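# Hook the bush-filled basket and lower it into the tank

## Task

Using the hook, set the basket down inside the tank so it stands upright on the tank's floor, with all steel bushes still inside it and nothing moving; it must stay that way without the robot holding it.

## Robot and tools

ROBOT. One Doosan M1013 arm (six revolute joints: waist, shoulder, elbow, forearm roll, wrist pitch, wrist roll) carrying a rigid steel J-hook instead of a gripper. The hook has no motor or sensor, so nothing in a call opens or closes it and no result reports a grip. A load stays on only through gravity, friction and the hook's shape.

HOOK GEOMETRY. The tool point is the centre of the hook's round bowl, midway through the 12 mm plate thickness (which runs along the tool x axis). The shank runs along tool +z, curves through a half circle toward -y, and the tip returns 40 mm along -z. The bowl's bottom lies 22 mm from the tool point toward +z; the tip's end lies 40 mm toward -z. The mouth opens toward tool -z, so with tool +z pointing straight down the mouth faces up and a bar along x up to 40 mm thick (mouth 51 mm at the tip) can sit in the bowl. The load falls off if the mouth turns downward or the tip slides out from beneath the bar. A flat block projects roughly 9 cm toward the hook's -y from the last joint axis and rotates with the hook; keep it clear of the basket and tank.

FRAMES. Results use the scene frame: origin on the table surface under the arm base, +z up, +y to the left when facing +x. The base may be tilted relative to the table. Commands, however, are given in the tool point's own axes. The reported tool position can be off, more so at long reach.

execute_actions(actions). actions is a list of actions, run in order. Each action is a table of at most 15 rows; each row lasts one control step of 1/30 s, and if fewer than 15 rows are given, the last row repeats to fill 15 steps. A row is 6 numbers in [-1, 1]: dx, dy, dz, rx, ry, rz. These are an offset, not a pose: the target for the tool point relative to where it was measured at the start of that action (for a call's first action, the last pose any result reported), expressed in the tool point's own axes. Every row in a table refers to that same start, not to the preceding row. Scale: 1.0 equals 0.6 m for dx, dy, dz and 180 degrees for rotation; rx, ry, rz form a single rotation vector. Optionally a row may carry 6 further numbers in [0, 1], one stiffness multiplier per joint in Joint positions order (waist to wrist roll); they scale that joint's position gain and persist until changed. An empty list moves nothing and just returns state and images.

MOTION LIMITS. Each step the commanded pose is clipped to within 70 mm and 16 degrees of the measured pose, so a large offset can take several actions; after an action the arm only continues to the last clipped pose, so send the remainder next. Damped inverse kinematics favours position over orientation when both cannot be met. Joint speeds are capped (2.09 rad/s waist and shoulder, 3.14 elbow, 3.93 the three wrist joints) with 0.3 s to accelerate, and all joints are slowed together. The elbow cannot fully straighten. Joint ranges in rad: waist, shoulder, forearm roll, wrist pitch, wrist roll -6.283 to 6.283; elbow -2.792 to 2.792. With a load the tool sags and tilts below the commanded pose by an amount depending on the unknown weight; compare reported and sent poses and correct. Between replies the robot keeps holding the last command.

RESULT LINES. State gives end_effector_position (m), end_effector_quat_wxyz, linear and angular velocity (m/s, rad/s) in the scene frame, Joint positions, and Joint torques (per joint, in that order; these have per-unit offset, scale and noise). "Hand target" is the pose the controller is currently driving toward. "pose unreachable" means the clearance check (which treats any mount block or post under the base as part of the arm) altered or blocked the command. MOTOR HOT warns that a motor is near its heat limit; reaching it brakes the arm (OVER-TEMPERATURE FAULT). Holding a load heats motors even while idle.

FAULTS. A TORQUE FAULT occurs if contact torque on a joint hits its load limit (N m: waist 302, shoulder 302, elbow 142, forearm roll 40, wrist pitch 40, wrist roll 40; held weight counts). A FORCE FAULT occurs at 144 N of external force on the arm, tool or load. Either halts the arm for 10 seconds, drops the rest of the call, and makes the arm yield to the contact.

zoom_image(camera, region). camera is "cam_high", "cam_low" or "cam_wrist"; region is [x0, y0, x1, y1] integer pixels in that camera's latest full image (origin top-left, each 672x504), no larger than 504 by 504. Returns a closer, sharper view.

read_manual(section). Only "licences" (the default) exists; it returns licence texts and does not move anything.

finished_scene(scene). Pass the integer number of the current scene to end it, irreversibly, once the arm has held its final command; the result states success and may give the next scene's task. Answering without any tool call ends everything.

CAMERAS. Images arrive in the order cam_high, cam_low, cam_wrist. Calibration (pinhole plus radial distortion, K, D, T_world_to_cam) is supplied per camera; real cameras may differ by a couple of degrees and several millimetres, and results list cameras whose numbers changed. The wrist camera pose derives from joint readings.

AVOID. Do not push or knock anything off the table. Avoid drops, slips, slams, hard hits and strong shoves, and do not tip the basket or spill bushes. Loose items may get an occasional brief outside nudge, so check they have settled before ending. The basket must rest unsupported upright on the tank floor, with the hook withdrawn, before finishing.

Each tool is called after "Call:" in YAML: its name, and indented under it one key for each argument.

## Session

Call:
execute_actions:
  actions: []

Scene clock: 0.00 s.
end_effector_position=(+0.1384, -0.2843, +0.2834) end_effector_quat_wxyz=(-0.035, +0.643, +0.666, -0.377) end_effector_velocity=(-0.000, -0.000, +0.000) end_effector_angular_velocity=(+0.001, +0.000, -0.000)
Joint positions: [-0.538 -0.098  2.385 -0.758  1.276 -0.155]
Joint velocities: [-0.001 -0.    -0.     0.     0.    -0.001]
Joint torques (N m, as the joint torque sensors report them, + toward a larger angle): no reading
Hand target: +0.138, -0.284, +0.283; -0.035, +0.643, +0.666, -0.377
Joint stiffness scale: [1. 1. 1. 1. 1. 1.]

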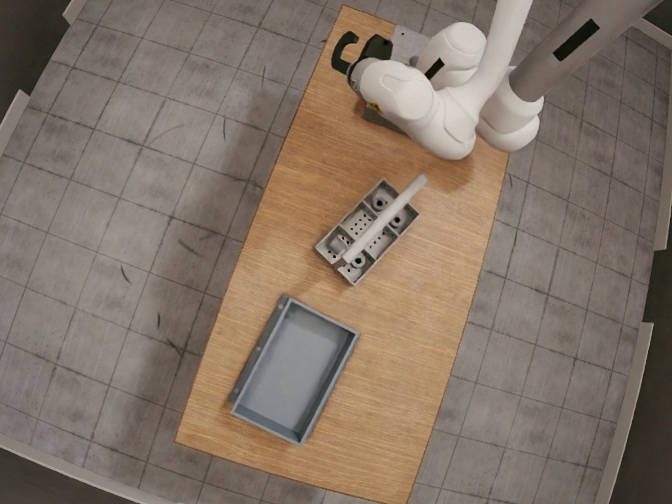

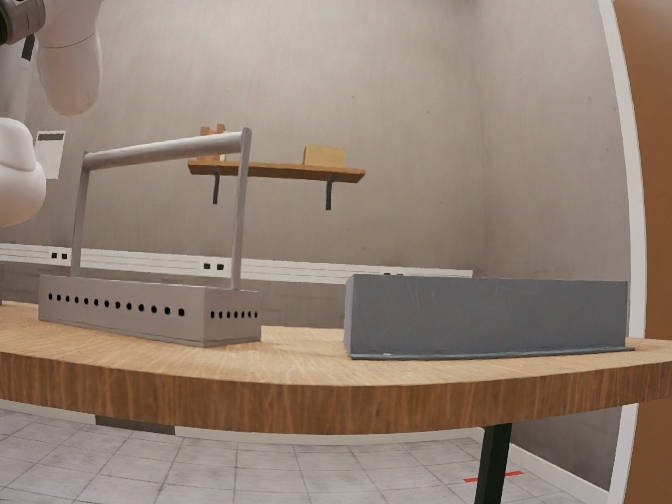

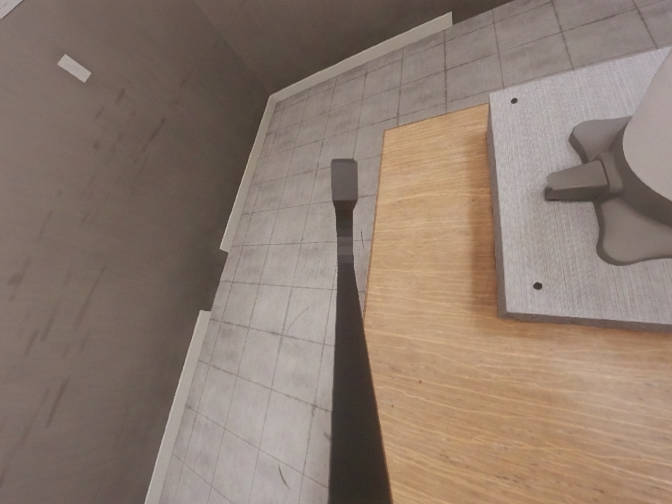

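Call:
execute_actions:
  actions:
    - [[0,0,0,-0.129,0.016,-0.167]]
    - [[0,0,0,-0.129,0.016,-0.167]]
    - [[0,0,0,0,0,0]]

Scene clock: 29.13 s.
end_effector_position=(+0.1400, -0.2829, +0.2830) end_effector_quat_wxyz=(-0.013, +0.245, +0.968, -0.054) end_effector_velocity=(+0.001, +0.000, -0.000) end_effector_angular_velocity=(+0.001, -0.001, -0.002)
Joint positions: [-1.059 -0.393  2.37  -0.103  1.105 -2.063]
Joint velocities: [ 0.001  0.001 -0.     0.001 -0.     0.003]
Joint torques (N m, as the joint torque sensors report them, + toward a larger angle): [ -1.9    0.11 -40.07   3.65  -0.3   -0.13]
Hand target: +0.140, -0.283, +0.283; -0.013, +0.243, +0.968, -0.056
Off the commanded pose: 0.000 m, 0 deg.
Joint stiffness scale: [1. 1. 1. 1. 1. 1.]
camera_calibration (this result's frames):
cam_wrist: T_world_to_cam=[[-0.85853, 0.511919, -0.0294212, 0.282069], [0.502262, 0.851115, 0.152759, 0.118225], [0.103241, 0.116371, -0.987825, 0.446186], [0, 0, 0, 1]] pos_world=[0.13672, -0.296943, 0.430993]

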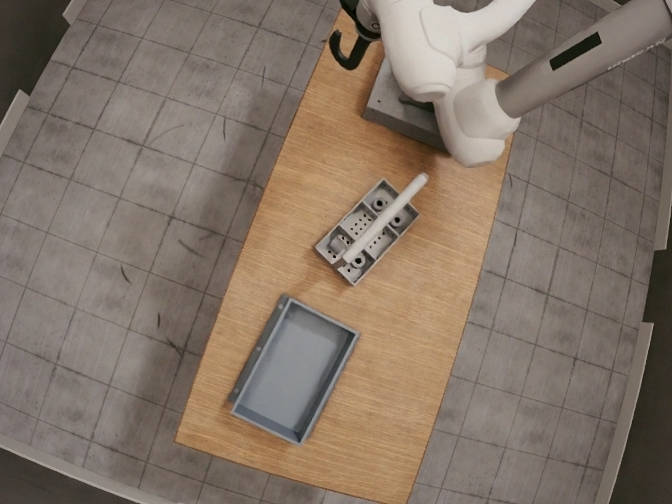

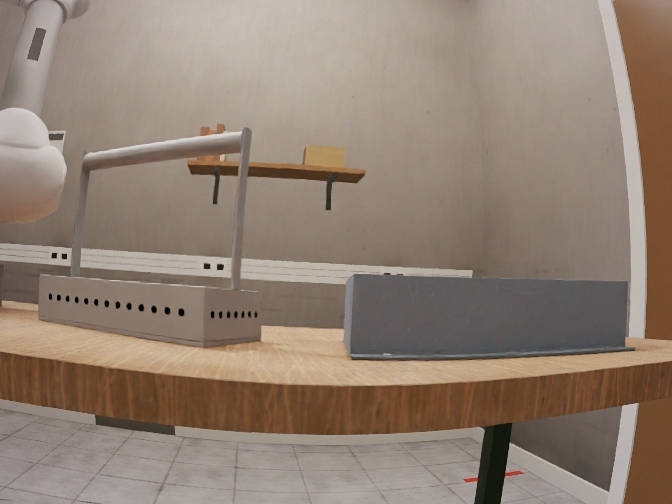

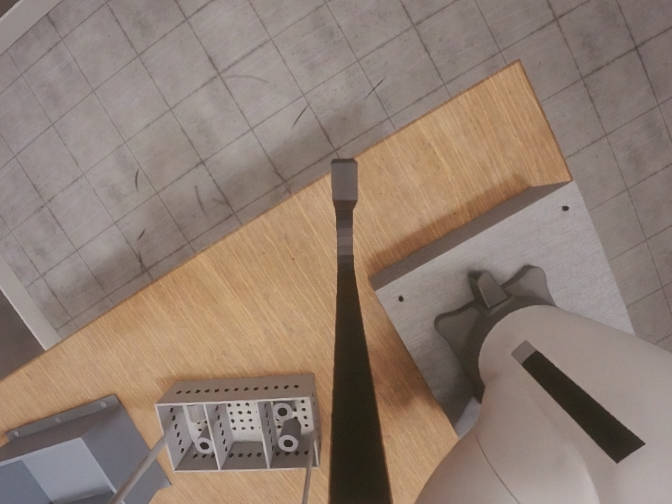

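Call:
execute_actions:
  actions:
    - [[0,0,-0.167,-0.035,0,-0.022]]
    - [[-0.18,0.4,0,0,0,0]]
    - [[-0.18,0.4,0,0,0,0]]
    - [[0,0,0,0,0,0]]

Scene clock: 47.03 s.
end_effector_position=(+0.4426, +0.0076, +0.3817) end_effector_quat_wxyz=(+0.002, +0.204, +0.979, +0.015) end_effector_velocity=(-0.001, -0.001, +0.000) end_effector_angular_velocity=(+0.000, -0.000, +0.001)
Joint positions: [-0.029 -0.138  1.991  0.027  1.275 -1.169]
Joint velocities: [-0.001 -0.001  0.001  0.     0.    -0.002]
Joint torques (N m, as the joint torque sensors report them, + toward a larger angle): [ -3.63 -32.44 -42.2    4.29   0.13  -0.43]
Hand target: +0.440, +0.006, +0.382; +0.001, +0.204, +0.979, +0.014
Off the commanded pose: 0.004 m, 0 deg.
Joint stiffness scale: [1. 1. 1. 1. 1. 1.]
camera_calibration (this result's frames):
cam_wrist: T_world_to_cam=[[-0.897119, 0.441372, -0.0191606, 0.409744], [0.417507, 0.861195, 0.289881, -0.310951], [0.144446, 0.252058, -0.956871, 0.447554], [0, 0, 0, 1]] pos_world=[0.432766, -0.0258695, 0.526241]

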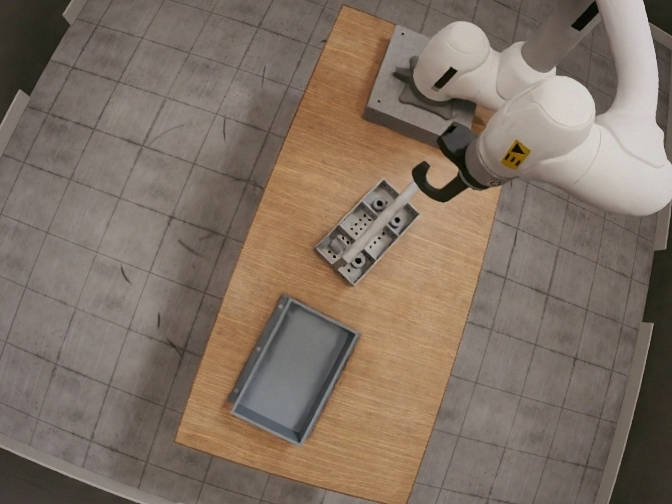

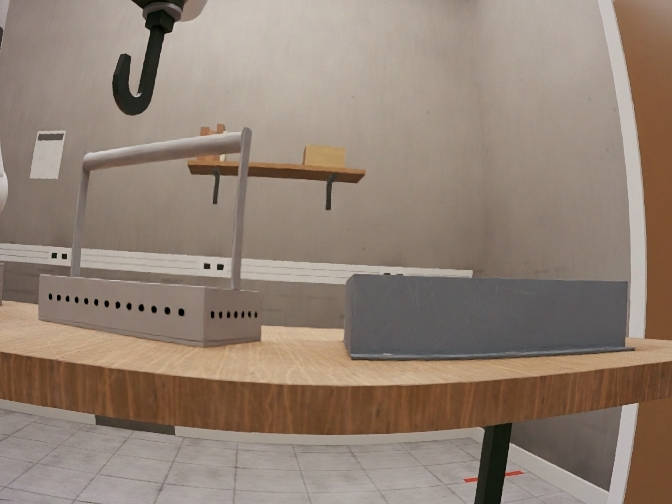

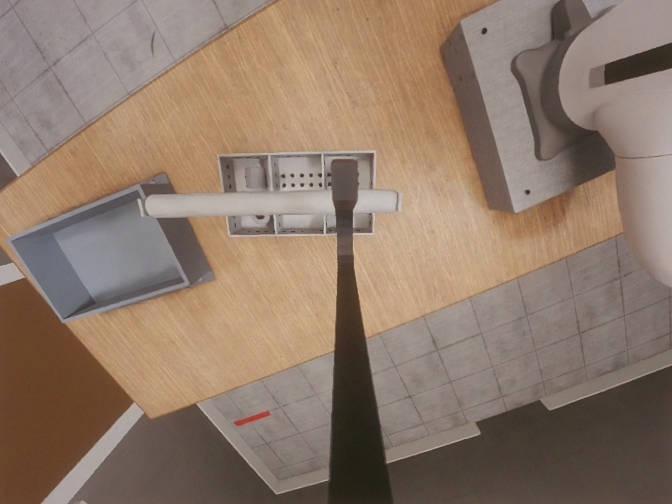

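Call:
execute_actions:
  actions:
    - [[-0.103,0.142,0,0,0,0]]
    - [[0,0,0.17,0,0,0]]
    - [[0,0,0.165,0,0,0]]
    - [[0,0,0,0,0,0]]

Scene clock: 54.60 s.
end_effector_position=(+0.5331, +0.0595, +0.1941) end_effector_quat_wxyz=(+0.005, +0.209, +0.978, +0.015) end_effector_velocity=(-0.000, +0.000, -0.000) end_effector_angular_velocity=(+0.000, +0.001, +0.000)
Joint positions: [ 0.067  0.168  2.058  0.03   0.893 -1.075]
Joint velocities: [ 0.     0.001 -0.     0.     0.001 -0.   ]
Joint torques (N m, as the joint torque sensors report them, + toward a larger angle): [ -3.01 -57.72 -34.3    3.24   0.03  -0.2 ]
Hand target: +0.533, +0.060, +0.194; +0.005, +0.209, +0.978, +0.015
Off the commanded pose: 0.000 m, 0 deg.
Joint stiffness scale: [1. 1. 1. 1. 1. 1.]
camera_calibration (this result's frames):
cam_wrist: T_world_to_cam=[[-0.892691, 0.449935, -0.0257356, 0.462891], [0.423694, 0.857347, 0.2923, -0.342689], [0.15358, 0.25003, -0.95598, 0.236945], [0, 0, 0, 1]] pos_world=[0.522024, 0.0262896, 0.338595]

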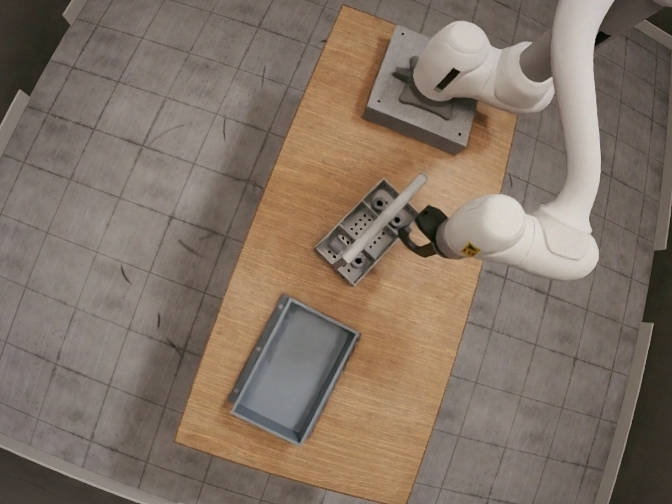

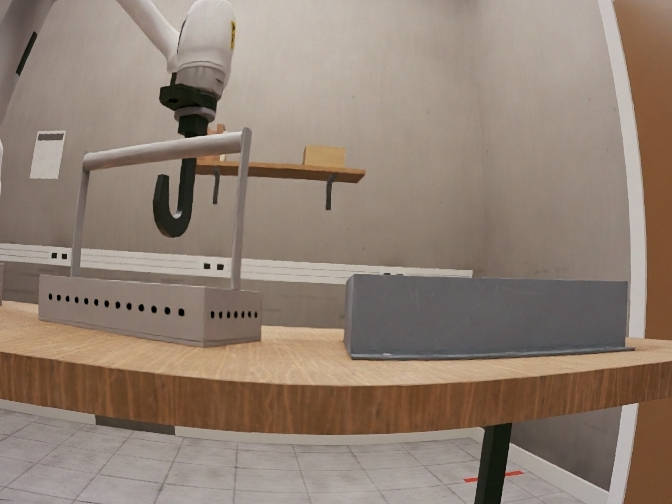

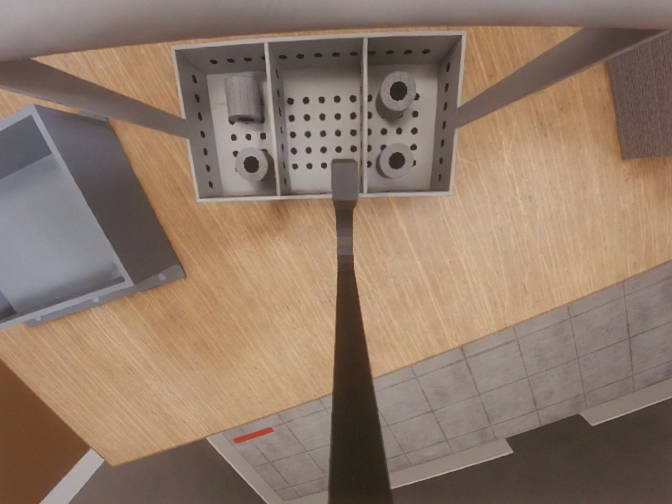

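Call:
execute_actions:
  actions:
    - [[-0.04,0,0.035,0,0,0]]
    - [[0,-0.18,0,0,0,0]]
    - [[0,0,0,0,0,0]]

Scene clock: 60.87 s.
end_effector_position=(+0.5098, -0.0442, +0.1703) end_effector_quat_wxyz=(+0.003, +0.206, +0.978, +0.012) end_effector_velocity=(-0.000, -0.001, -0.000) end_effector_angular_velocity=(-0.001, +0.001, +0.000)
Joint positions: [-0.126  0.156  2.128  0.03   0.847 -1.274]
Joint velocities: [-0.001  0.001  0.    -0.002 -0.     0.001]
Joint torques (N m, as the joint torque sensors report them, + toward a larger angle): [ -2.63 -53.71 -32.29   3.53  -0.21  -0.06]
Hand target: +0.510, -0.044, +0.170; +0.003, +0.206, +0.978, +0.012
Off the commanded pose: 0.000 m, 0 deg.
Joint stiffness scale: [1. 1. 1. 1. 1. 1.]
camera_calibration (this result's frames):
cam_wrist: T_world_to_cam=[[-0.895044, 0.445459, -0.0214947, 0.488403], [0.421447, 0.860596, 0.285932, -0.234557], [0.145869, 0.246863, -0.958009, 0.247806], [0, 0, 0, 1]] pos_world=[0.499848, -0.0768791, 0.314966]

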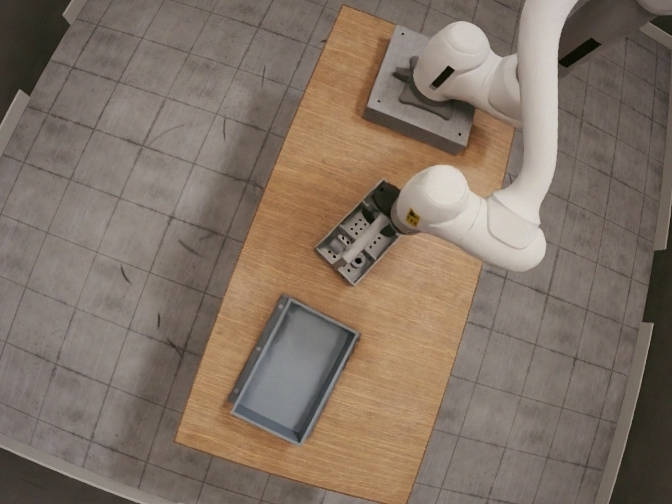

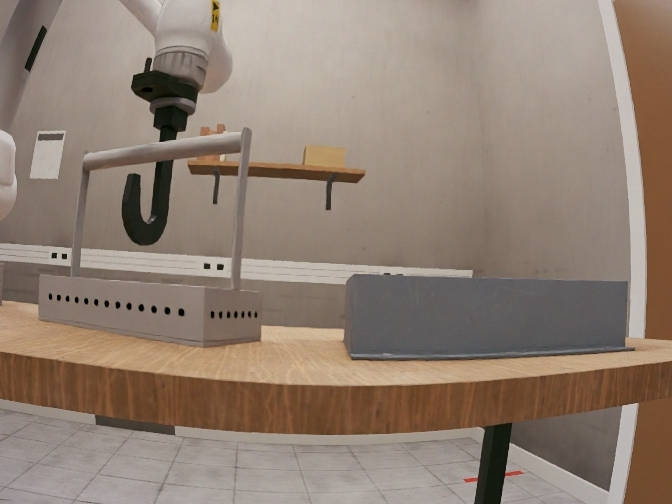

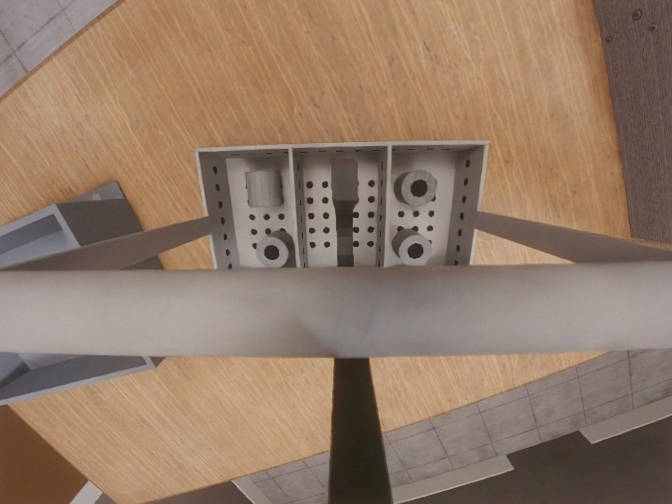

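Centered. Lift gradually.

Call:
execute_actions:
  actions:
    - [[0,0,-0.08,0,0,0]]
    - [[0,0,-0.06,0,0,0]]
    - [[0,0,-0.08,0,0,0]]
    - [[0,0,-0.1,0,0,0]]
    - [[0,0,-0.1,0,0,0]]
    - [[0,0,0,0,0,0]]

Scene clock: 74.30 s.
end_effector_position=(+0.5008, -0.0426, +0.3869) end_effector_quat_wxyz=(-0.021, +0.200, +0.979, +0.012) end_effector_velocity=(-0.000, +0.000, -0.000) end_effector_angular_velocity=(+0.000, -0.000, +0.001)
Joint positions: [-0.126 -0.022  1.877  0.028  1.322 -1.274]
Joint velocities: [ 0.    -0.001  0.001  0.    -0.    -0.001]
Joint torques (N m, as the joint torque sensors report them, + toward a larger angle): [ -1.33 -58.08 -56.21   3.5    0.67  -0.21]
Hand target: +0.502, -0.043, +0.388; -0.020, +0.200, +0.979, +0.012
Off the commanded pose: 0.002 m, 0 deg.
Joint stiffness scale: [1. 1. 1. 1. 1. 1.]
camera_calibration (this result's frames):
cam_wrist: T_world_to_cam=[[-0.900611, 0.433977, 0.0237429, 0.469056], [0.423311, 0.86347, 0.274277, -0.290306], [0.0985288, 0.257068, -0.961358, 0.481697], [0, 0, 0, 1]] pos_world=[0.497866, -0.0767184, 0.53157]

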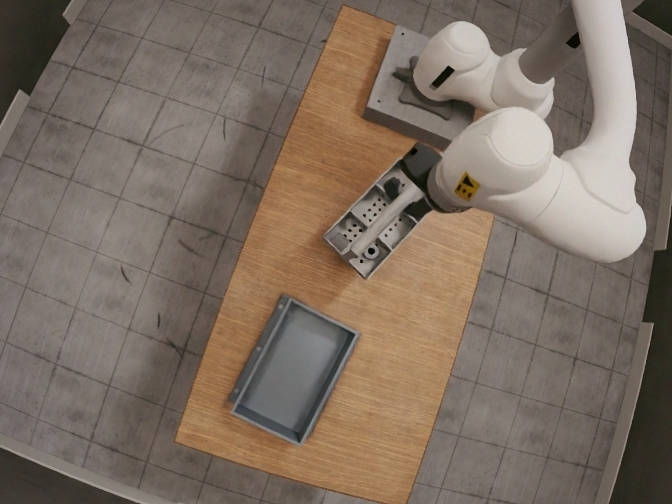

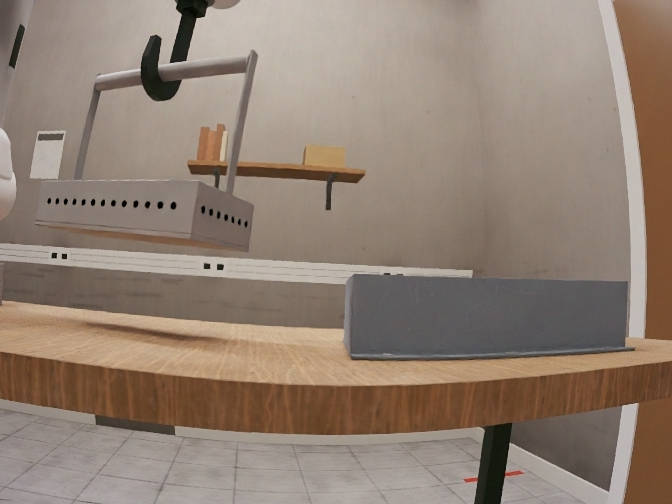

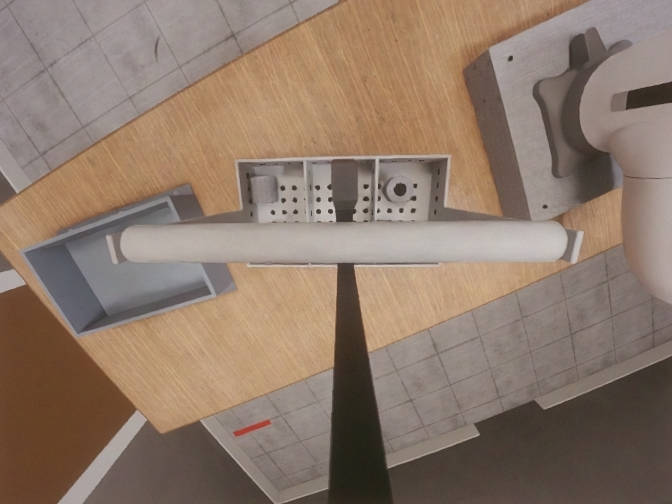

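Call:
execute_actions:
  actions:
    - [[0,0,-0.04,0,-0.012,-0.027]]
    - [[0,0,0,0,0,-0.027]]
    - [[0,0,0,0,0,-0.027]]
    - [[-0.08,0,0,0,0,0]]
    - [[-0.12,-0.005,0,0,0,0]]
    - [[-0.12,-0.005,0,0,0,0]]
    - [[-0.12,-0.005,0,0,0,0]]
    - [[-0.12,-0.005,0,0,0,0]]
    - [[-0.09,-0.005,0,0,0,0]]
    - [[-0.055,0,0,0,0,0]]
    - [[0,0,0,0,0,0]]
    - [[0,0,0,0,0,0]]

Scene clock: 91.33 s.
end_effector_position=(+0.8892, -0.1082, +0.3470) end_effector_quat_wxyz=(-0.030, +0.082, +0.996, +0.014) end_effector_velocity=(-0.000, -0.000, +0.001) end_effector_angular_velocity=(+0.001, -0.001, -0.002)
Joint positions: [-0.153  0.62   1.093  0.024  1.485 -1.536]
Joint velocities: [-0.001 -0.001 -0.     0.001  0.001  0.001]
Joint torques (N m, as the joint torque sensors report them, + toward a larger angle): [  -4.11 -127.12  -49.73    3.54    1.16   -0.32]
Hand target: +0.889, -0.108, +0.347; -0.030, +0.082, +0.996, +0.014
Off the commanded pose: 0.000 m, 0 deg.
Joint stiffness scale: [1. 1. 1. 1. 1. 1.]
camera_calibration (this result's frames):
cam_wrist: T_world_to_cam=[[-0.977502, 0.206943, 0.0408065, 0.886162], [0.209993, 0.936594, 0.280526, -0.191702], [0.0198338, 0.282783, -0.958979, 0.493892], [0, 0, 0, 1]] pos_world=[0.896686, -0.143502, 0.491249]

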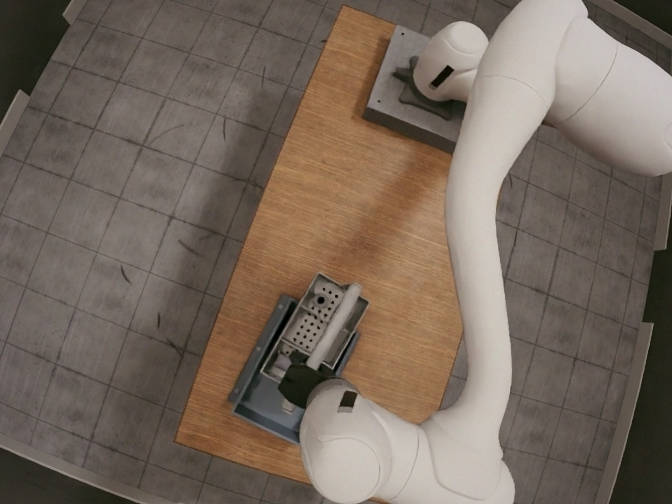

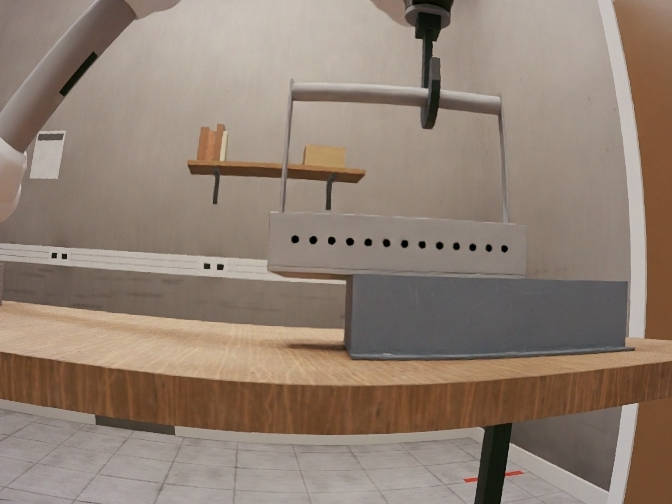

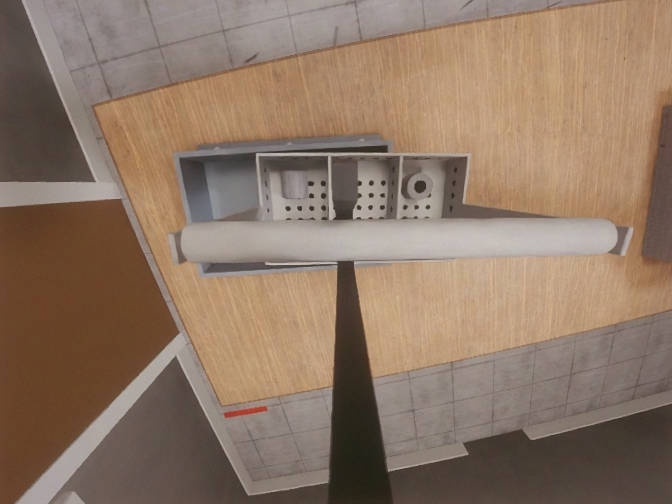

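Call:
execute_actions:
  actions:
    - [[0,0,0.015,0,-0.02,0]]
    - [[0.085,0,0,0,0,0]]
    - [[0,0,0,0,0,0]]

Scene clock: 101.20 s.
end_effector_position=(+0.8402, -0.1020, +0.3306) end_effector_quat_wxyz=(-0.005, +0.083, +0.996, +0.012) end_effector_velocity=(+0.000, +0.001, +0.000) end_effector_angular_velocity=(+0.001, -0.000, +0.002)
Joint positions: [-0.153  0.515  1.291  0.024  1.342 -1.536]
Joint velocities: [ 0.001 -0.     0.     0.001  0.    -0.001]
Joint torques (N m, as the joint torque sensors report them, + toward a larger angle): [  -4.66 -104.04  -43.22    3.61    0.38   -0.43]
Hand target: +0.840, -0.102, +0.331; -0.005, +0.083, +0.996, +0.012
Off the commanded pose: 0.000 m, 0 deg.
Joint stiffness scale: [1. 1. 1. 1. 1. 1.]
camera_calibration (this result's frames):
cam_wrist: T_world_to_cam=[[-0.977616, 0.210203, -0.00904373, 0.854583], [0.199026, 0.937863, 0.284256, -0.17459], [0.0682332, 0.276093, -0.958706, 0.435902], [0, 0, 0, 1]] pos_world=[0.840459, -0.136244, 0.475259]

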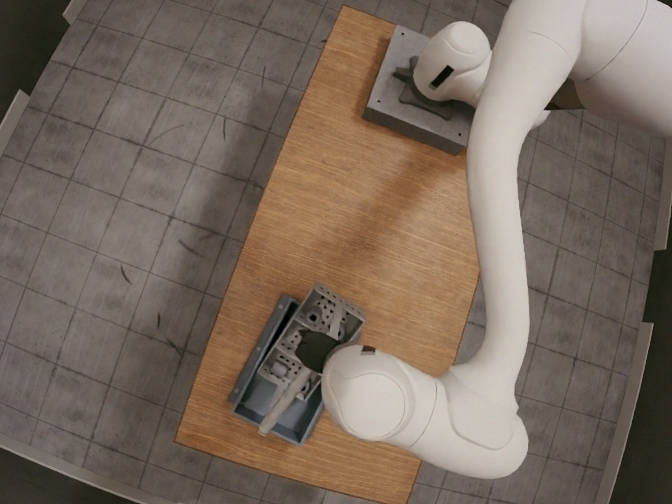

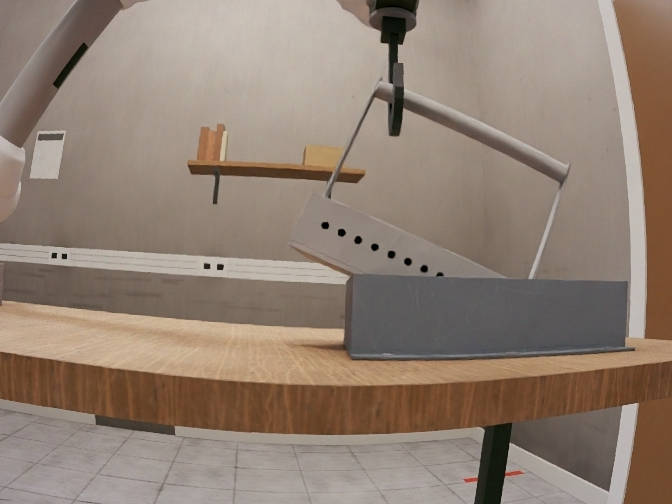

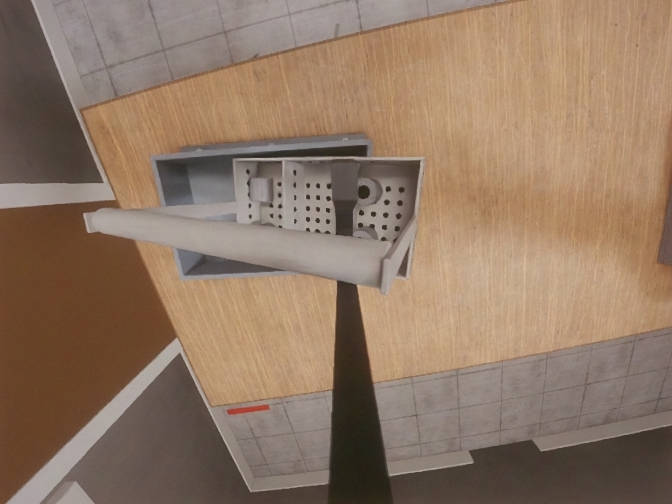

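Call:
execute_actions:
  actions:
    - [[0,0,0.02,0,0,0]]
    - [[-0.052,0,0.025,0,0,0]]
    - [[-0.052,0,0.025,0,0,0]]
    - [[-0.052,0,0.025,0,0,0]]
    - [[-0.052,0,0.025,0,0,0]]
    - [[0,0,0,0,0,0]]

Scene clock: 108.93 s.
end_effector_position=(+0.9596, -0.1168, +0.2745) end_effector_quat_wxyz=(+0.006, +0.083, +0.996, +0.012) end_effector_velocity=(-0.000, +0.000, +0.000) end_effector_angular_velocity=(+0.000, -0.000, -0.001)
Joint positions: [-0.153  0.732  1.033  0.024  1.362 -1.536]
Joint velocities: [ 0.    -0.    -0.     0.    -0.     0.001]
Joint torques (N m, as the joint torque sensors report them, + toward a larger angle): [  -0.79 -125.02  -42.85    4.08    0.24   -0.24]
Hand target: +0.960, -0.117, +0.274; +0.006, +0.083, +0.996, +0.012
Off the commanded pose: 0.000 m, 0 deg.
Joint stiffness scale: [1. 1. 1. 1. 1. 1.]
camera_calibration (this result's frames):
cam_wrist: T_world_to_cam=[[-0.977237, 0.20986, -0.0310937, 0.979557], [0.19243, 0.938534, 0.286574, -0.162715], [0.0893227, 0.274067, -0.957553, 0.357333], [0, 0, 0, 1]] pos_world=[0.956652, -0.150789, 0.419253]

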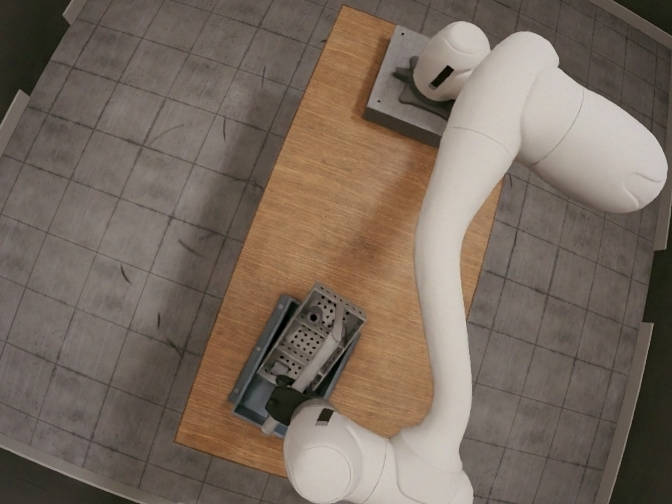

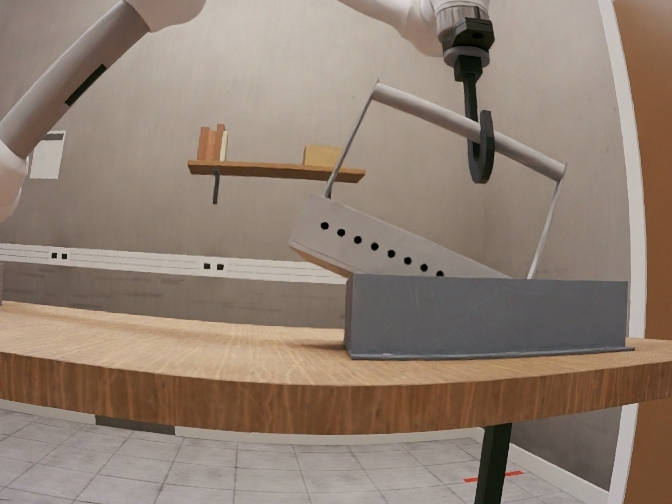

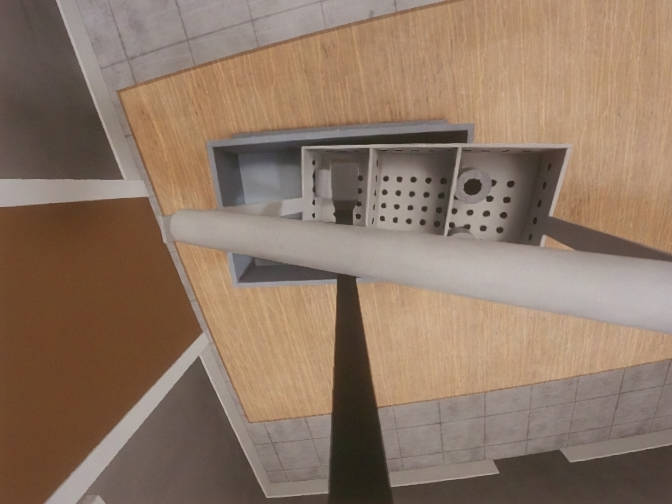

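Call:
execute_actions:
  actions:
    - [[0.01,0,-0.04,0,0,0]]
    - [[0.015,0,-0.04,0,0,0]]
    - [[0.015,0,-0.04,0,0,0]]
    - [[0.015,0,-0.04,0,0,0]]
    - [[0,0,0,0,0,0]]

Scene clock: 115.83 s.
end_effector_position=(+0.9280, -0.1128, +0.3336) end_effector_quat_wxyz=(-0.010, +0.082, +0.997, +0.013) end_effector_velocity=(-0.000, +0.001, +0.000) end_effector_angular_velocity=(+0.001, -0.000, +0.001)
Joint positions: [-0.153  0.672  1.03   0.025  1.456 -1.536]
Joint velocities: [ 0.    -0.    -0.     0.001  0.    -0.001]
Joint torques (N m, as the joint torque sensors report them, + toward a larger angle): [  -2.28 -135.75  -51.14    3.92    1.52   -0.13]
Hand target: +0.928, -0.113, +0.334; -0.009, +0.082, +0.997, +0.013
Off the commanded pose: 0.000 m, 0 deg.
Joint stiffness scale: [1. 1. 1. 1. 1. 1.]
camera_calibration (this result's frames):
cam_wrist: T_world_to_cam=[[-0.978199, 0.207669, -0.000342273, 0.940076], [0.198985, 0.937765, 0.28461, -0.182883], [0.0594255, 0.278337, -0.958643, 0.444198], [0, 0, 0, 1]] pos_world=[0.929576, -0.14736, 0.4782]

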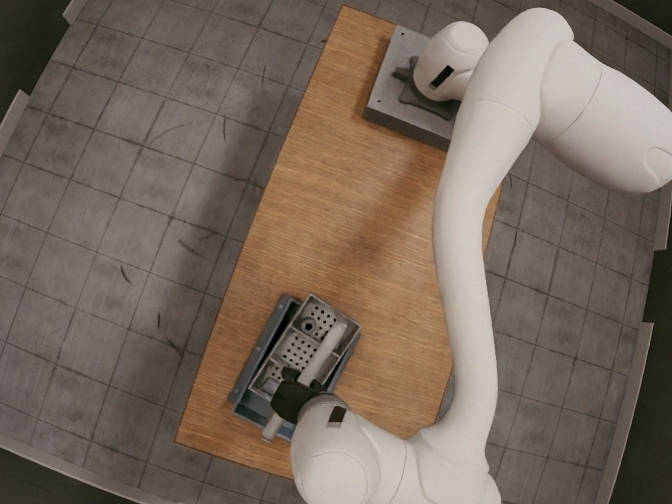

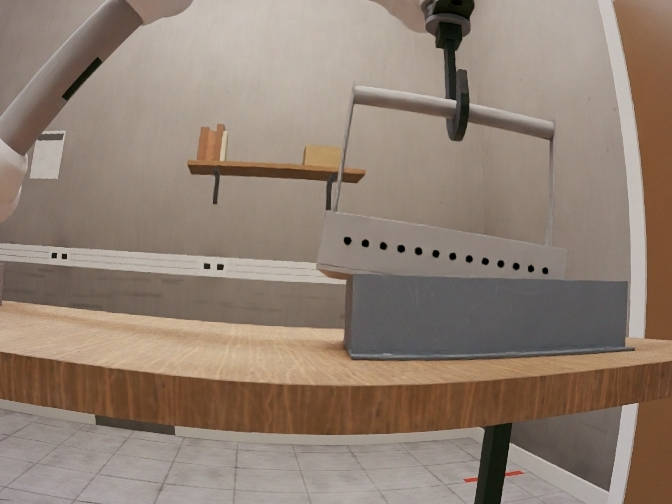

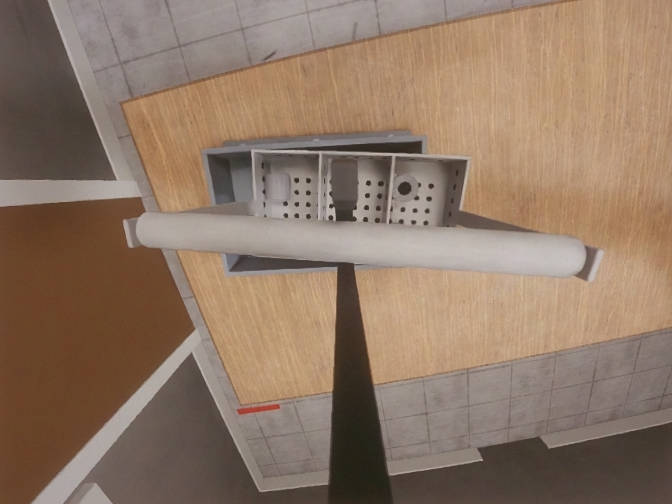

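Good. Lift more, then move outward.

Call:
execute_actions:
  actions:
    - [[0,0,-0.05,0,0,0]]
    - [[0,0,-0.05,0,0,0]]
    - [[-0.03,0,-0.015,0,0,0]]
    - [[-0.03,0,-0.015,0,0,0]]
    - [[0,0,-0.01,0,0,0]]
    - [[0,0,-0.01,0,0,0]]

Scene clock: 123.60 s.
end_effector_position=(+0.9568, -0.1164, +0.3811) end_effector_quat_wxyz=(-0.030, +0.080, +0.996, +0.014) end_effector_velocity=(-0.001, -0.001, -0.002) end_effector_angular_velocity=(-0.001, +0.004, -0.001)
Joint positions: [-0.153  0.75   0.81   0.025  1.639 -1.536]
Joint velocities: [-0.001  0.002  0.    -0.002  0.002 -0.   ]
Joint torques (N m, as the joint torque sensors report them, + toward a larger angle): [  -5.11 -154.49  -57.96    2.9     0.3    -0.02]
Hand target: +0.958, -0.117, +0.386; -0.027, +0.080, +0.996, +0.014
Off the commanded pose: 0.006 m, 0 deg.
Joint stiffness scale: [1. 1. 1. 1. 1. 1.]
camera_calibration (this result's frames):
cam_wrist: T_world_to_cam=[[-0.978285, 0.203122, 0.0412169, 0.952716], [0.206429, 0.937084, 0.281533, -0.204761], [0.0185619, 0.283928, -0.958666, 0.528841], [0, 0, 0, 1]] pos_world=[0.96448, -0.151793, 0.525361]

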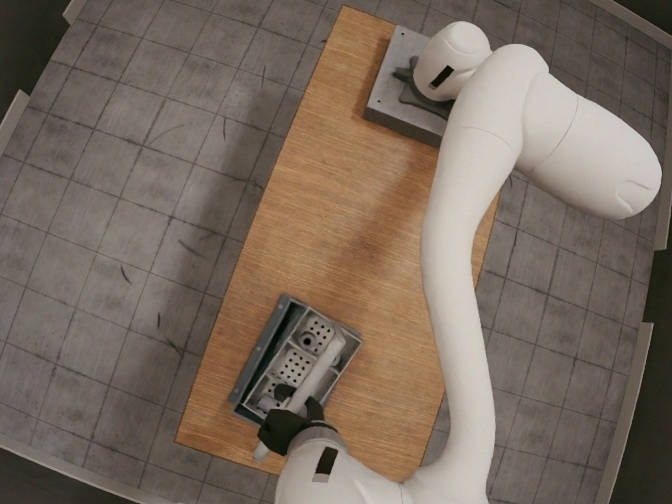

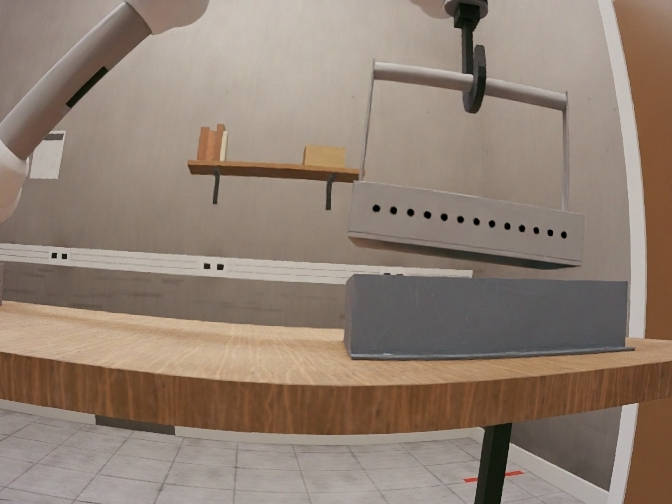

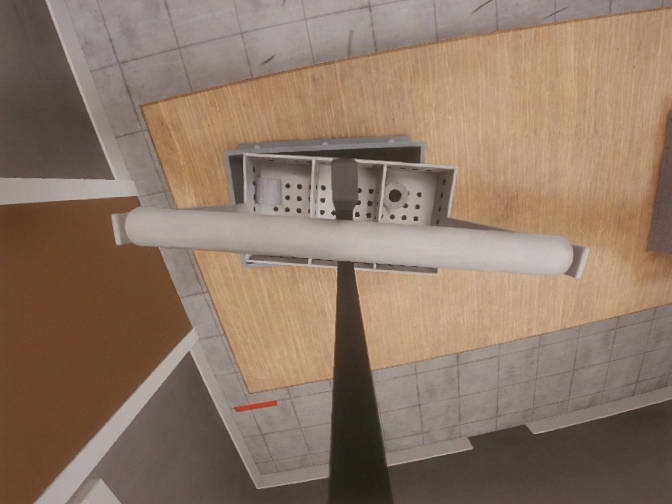

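Call:
execute_actions:
  actions:
    - [[-0.02,-0.01,-0.01,0,-0.01,-0.022]]
    - [[-0.02,-0.01,-0.01,0,0,-0.022]]
    - [[0,0,0.03,0,0,0]]
    - [[0,0,-0.008,0,0,0]]

Scene clock: 130.83 s.
end_effector_position=(+0.9714, -0.1234, +0.3580) end_effector_quat_wxyz=(-0.030, +0.011, +0.999, +0.017) end_effector_velocity=(-0.000, +0.000, -0.001) end_effector_angular_velocity=(-0.001, +0.002, +0.001)
Joint positions: [-0.159  0.774  0.809  0.025  1.618 -1.679]
Joint velocities: [ 0.001  0.001  0.    -0.002  0.001 -0.   ]
Joint torques (N m, as the joint torque sensors report them, + toward a larger angle): [  -3.93 -152.91  -59.05    3.42    0.29   -0.12]
Hand target: +0.973, -0.124, +0.363; -0.027, +0.011, +0.999, +0.016
Off the commanded pose: 0.006 m, 0 deg.
Joint stiffness scale: [1. 1. 1. 1. 1. 1.]
camera_calibration (this result's frames):
cam_wrist: T_world_to_cam=[[-0.99694, 0.0677166, 0.0390614, 0.971536], [0.0761646, 0.953947, 0.290145, -0.0691318], [-0.0176149, 0.292232, -0.956185, 0.543629], [0, 0, 0, 1]] pos_world=[0.983405, -0.158707, 0.501918]

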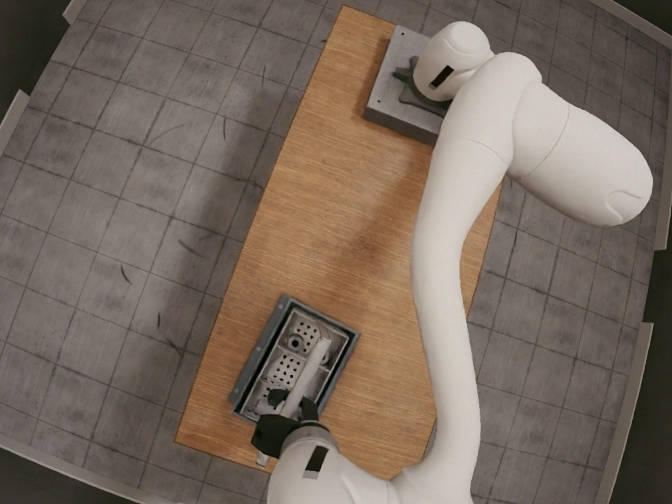

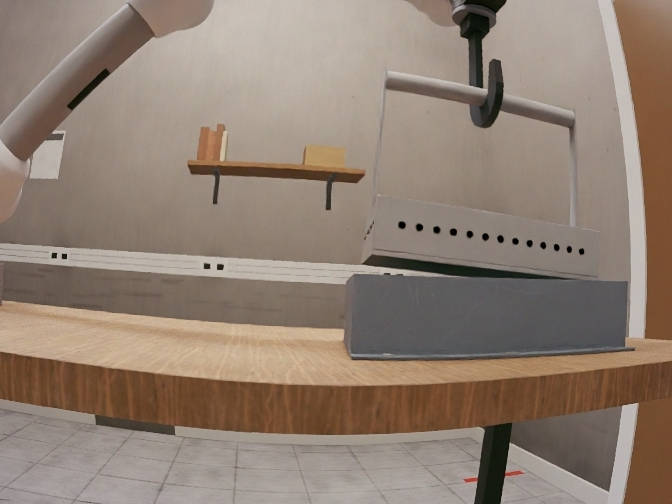

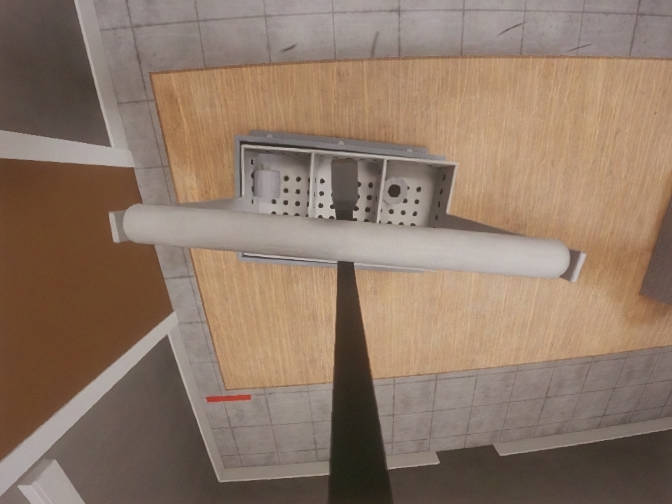

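Aligned. Lower.

Call:
execute_actions:
  actions:
    - [[0,0,0.04,0,0,0]]
    - [[0,0,0.04,0,0,0]]
    - [[0,0,0.04,0,0,0]]
    - [[0,0,0.03,0,0,0]]
    - [[0,0,0,0,0,0]]

Scene clock: 138.33 s.
end_effector_position=(+0.9607, -0.1219, +0.2628) end_effector_quat_wxyz=(-0.039, +0.013, +0.999, +0.018) end_effector_velocity=(+0.000, +0.001, -0.001) end_effector_angular_velocity=(+0.002, +0.001, -0.001)
Joint positions: [-0.159  0.783  0.964  0.025  1.471 -1.679]
Joint velocities: [ 0.     0.001 -0.     0.002 -0.     0.   ]
Joint torques (N m, as the joint torque sensors report them, + toward a larger angle): [  -2.06 -127.23  -43.24    3.97    0.31   -0.27]
Hand target: +0.961, -0.122, +0.263; -0.039, +0.013, +0.999, +0.018
Off the commanded pose: 0.000 m, 0 deg.
Joint stiffness scale: [1. 1. 1. 1. 1. 1.]
camera_calibration (this result's frames):
cam_wrist: T_world_to_cam=[[-0.995822, 0.0711839, 0.0572036, 0.959098], [0.0848251, 0.953046, 0.290701, -0.0507208], [-0.0338245, 0.294339, -0.955102, 0.467561], [0, 0, 0, 1]] pos_world=[0.975208, -0.157554, 0.406449]

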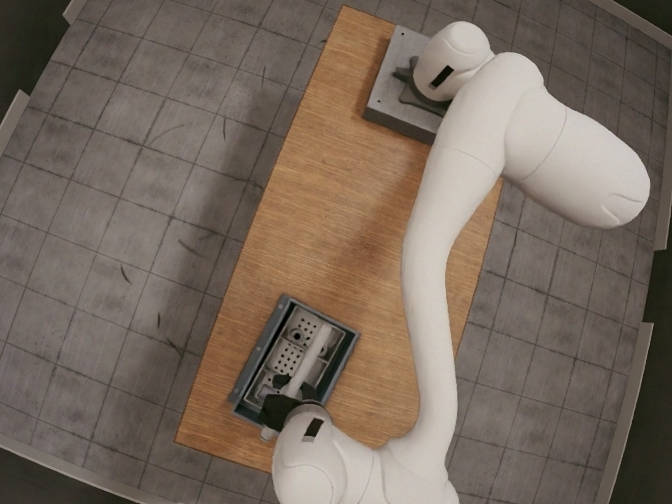

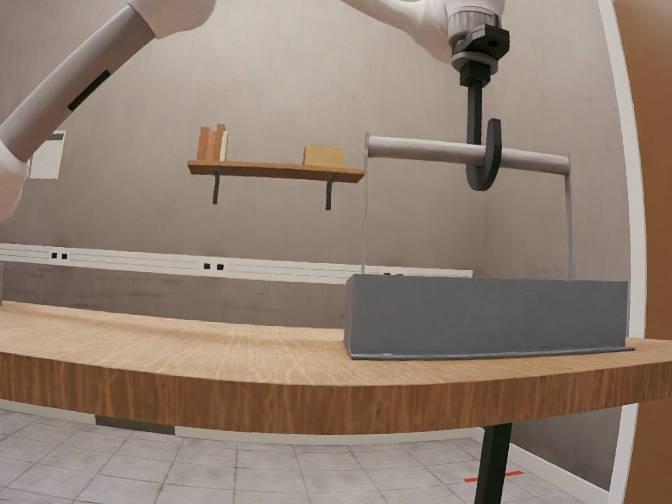

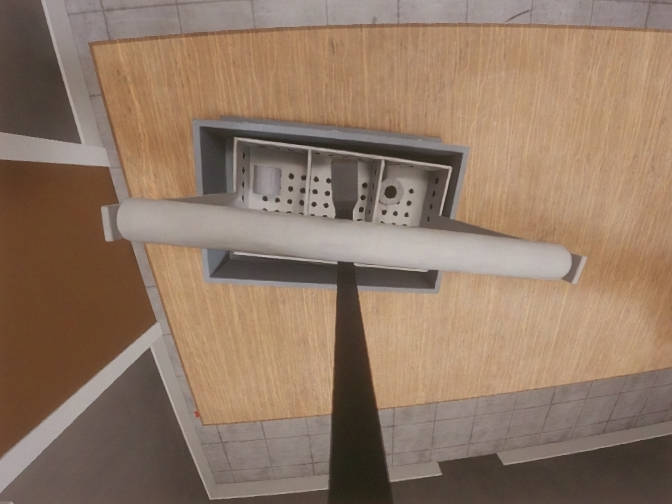

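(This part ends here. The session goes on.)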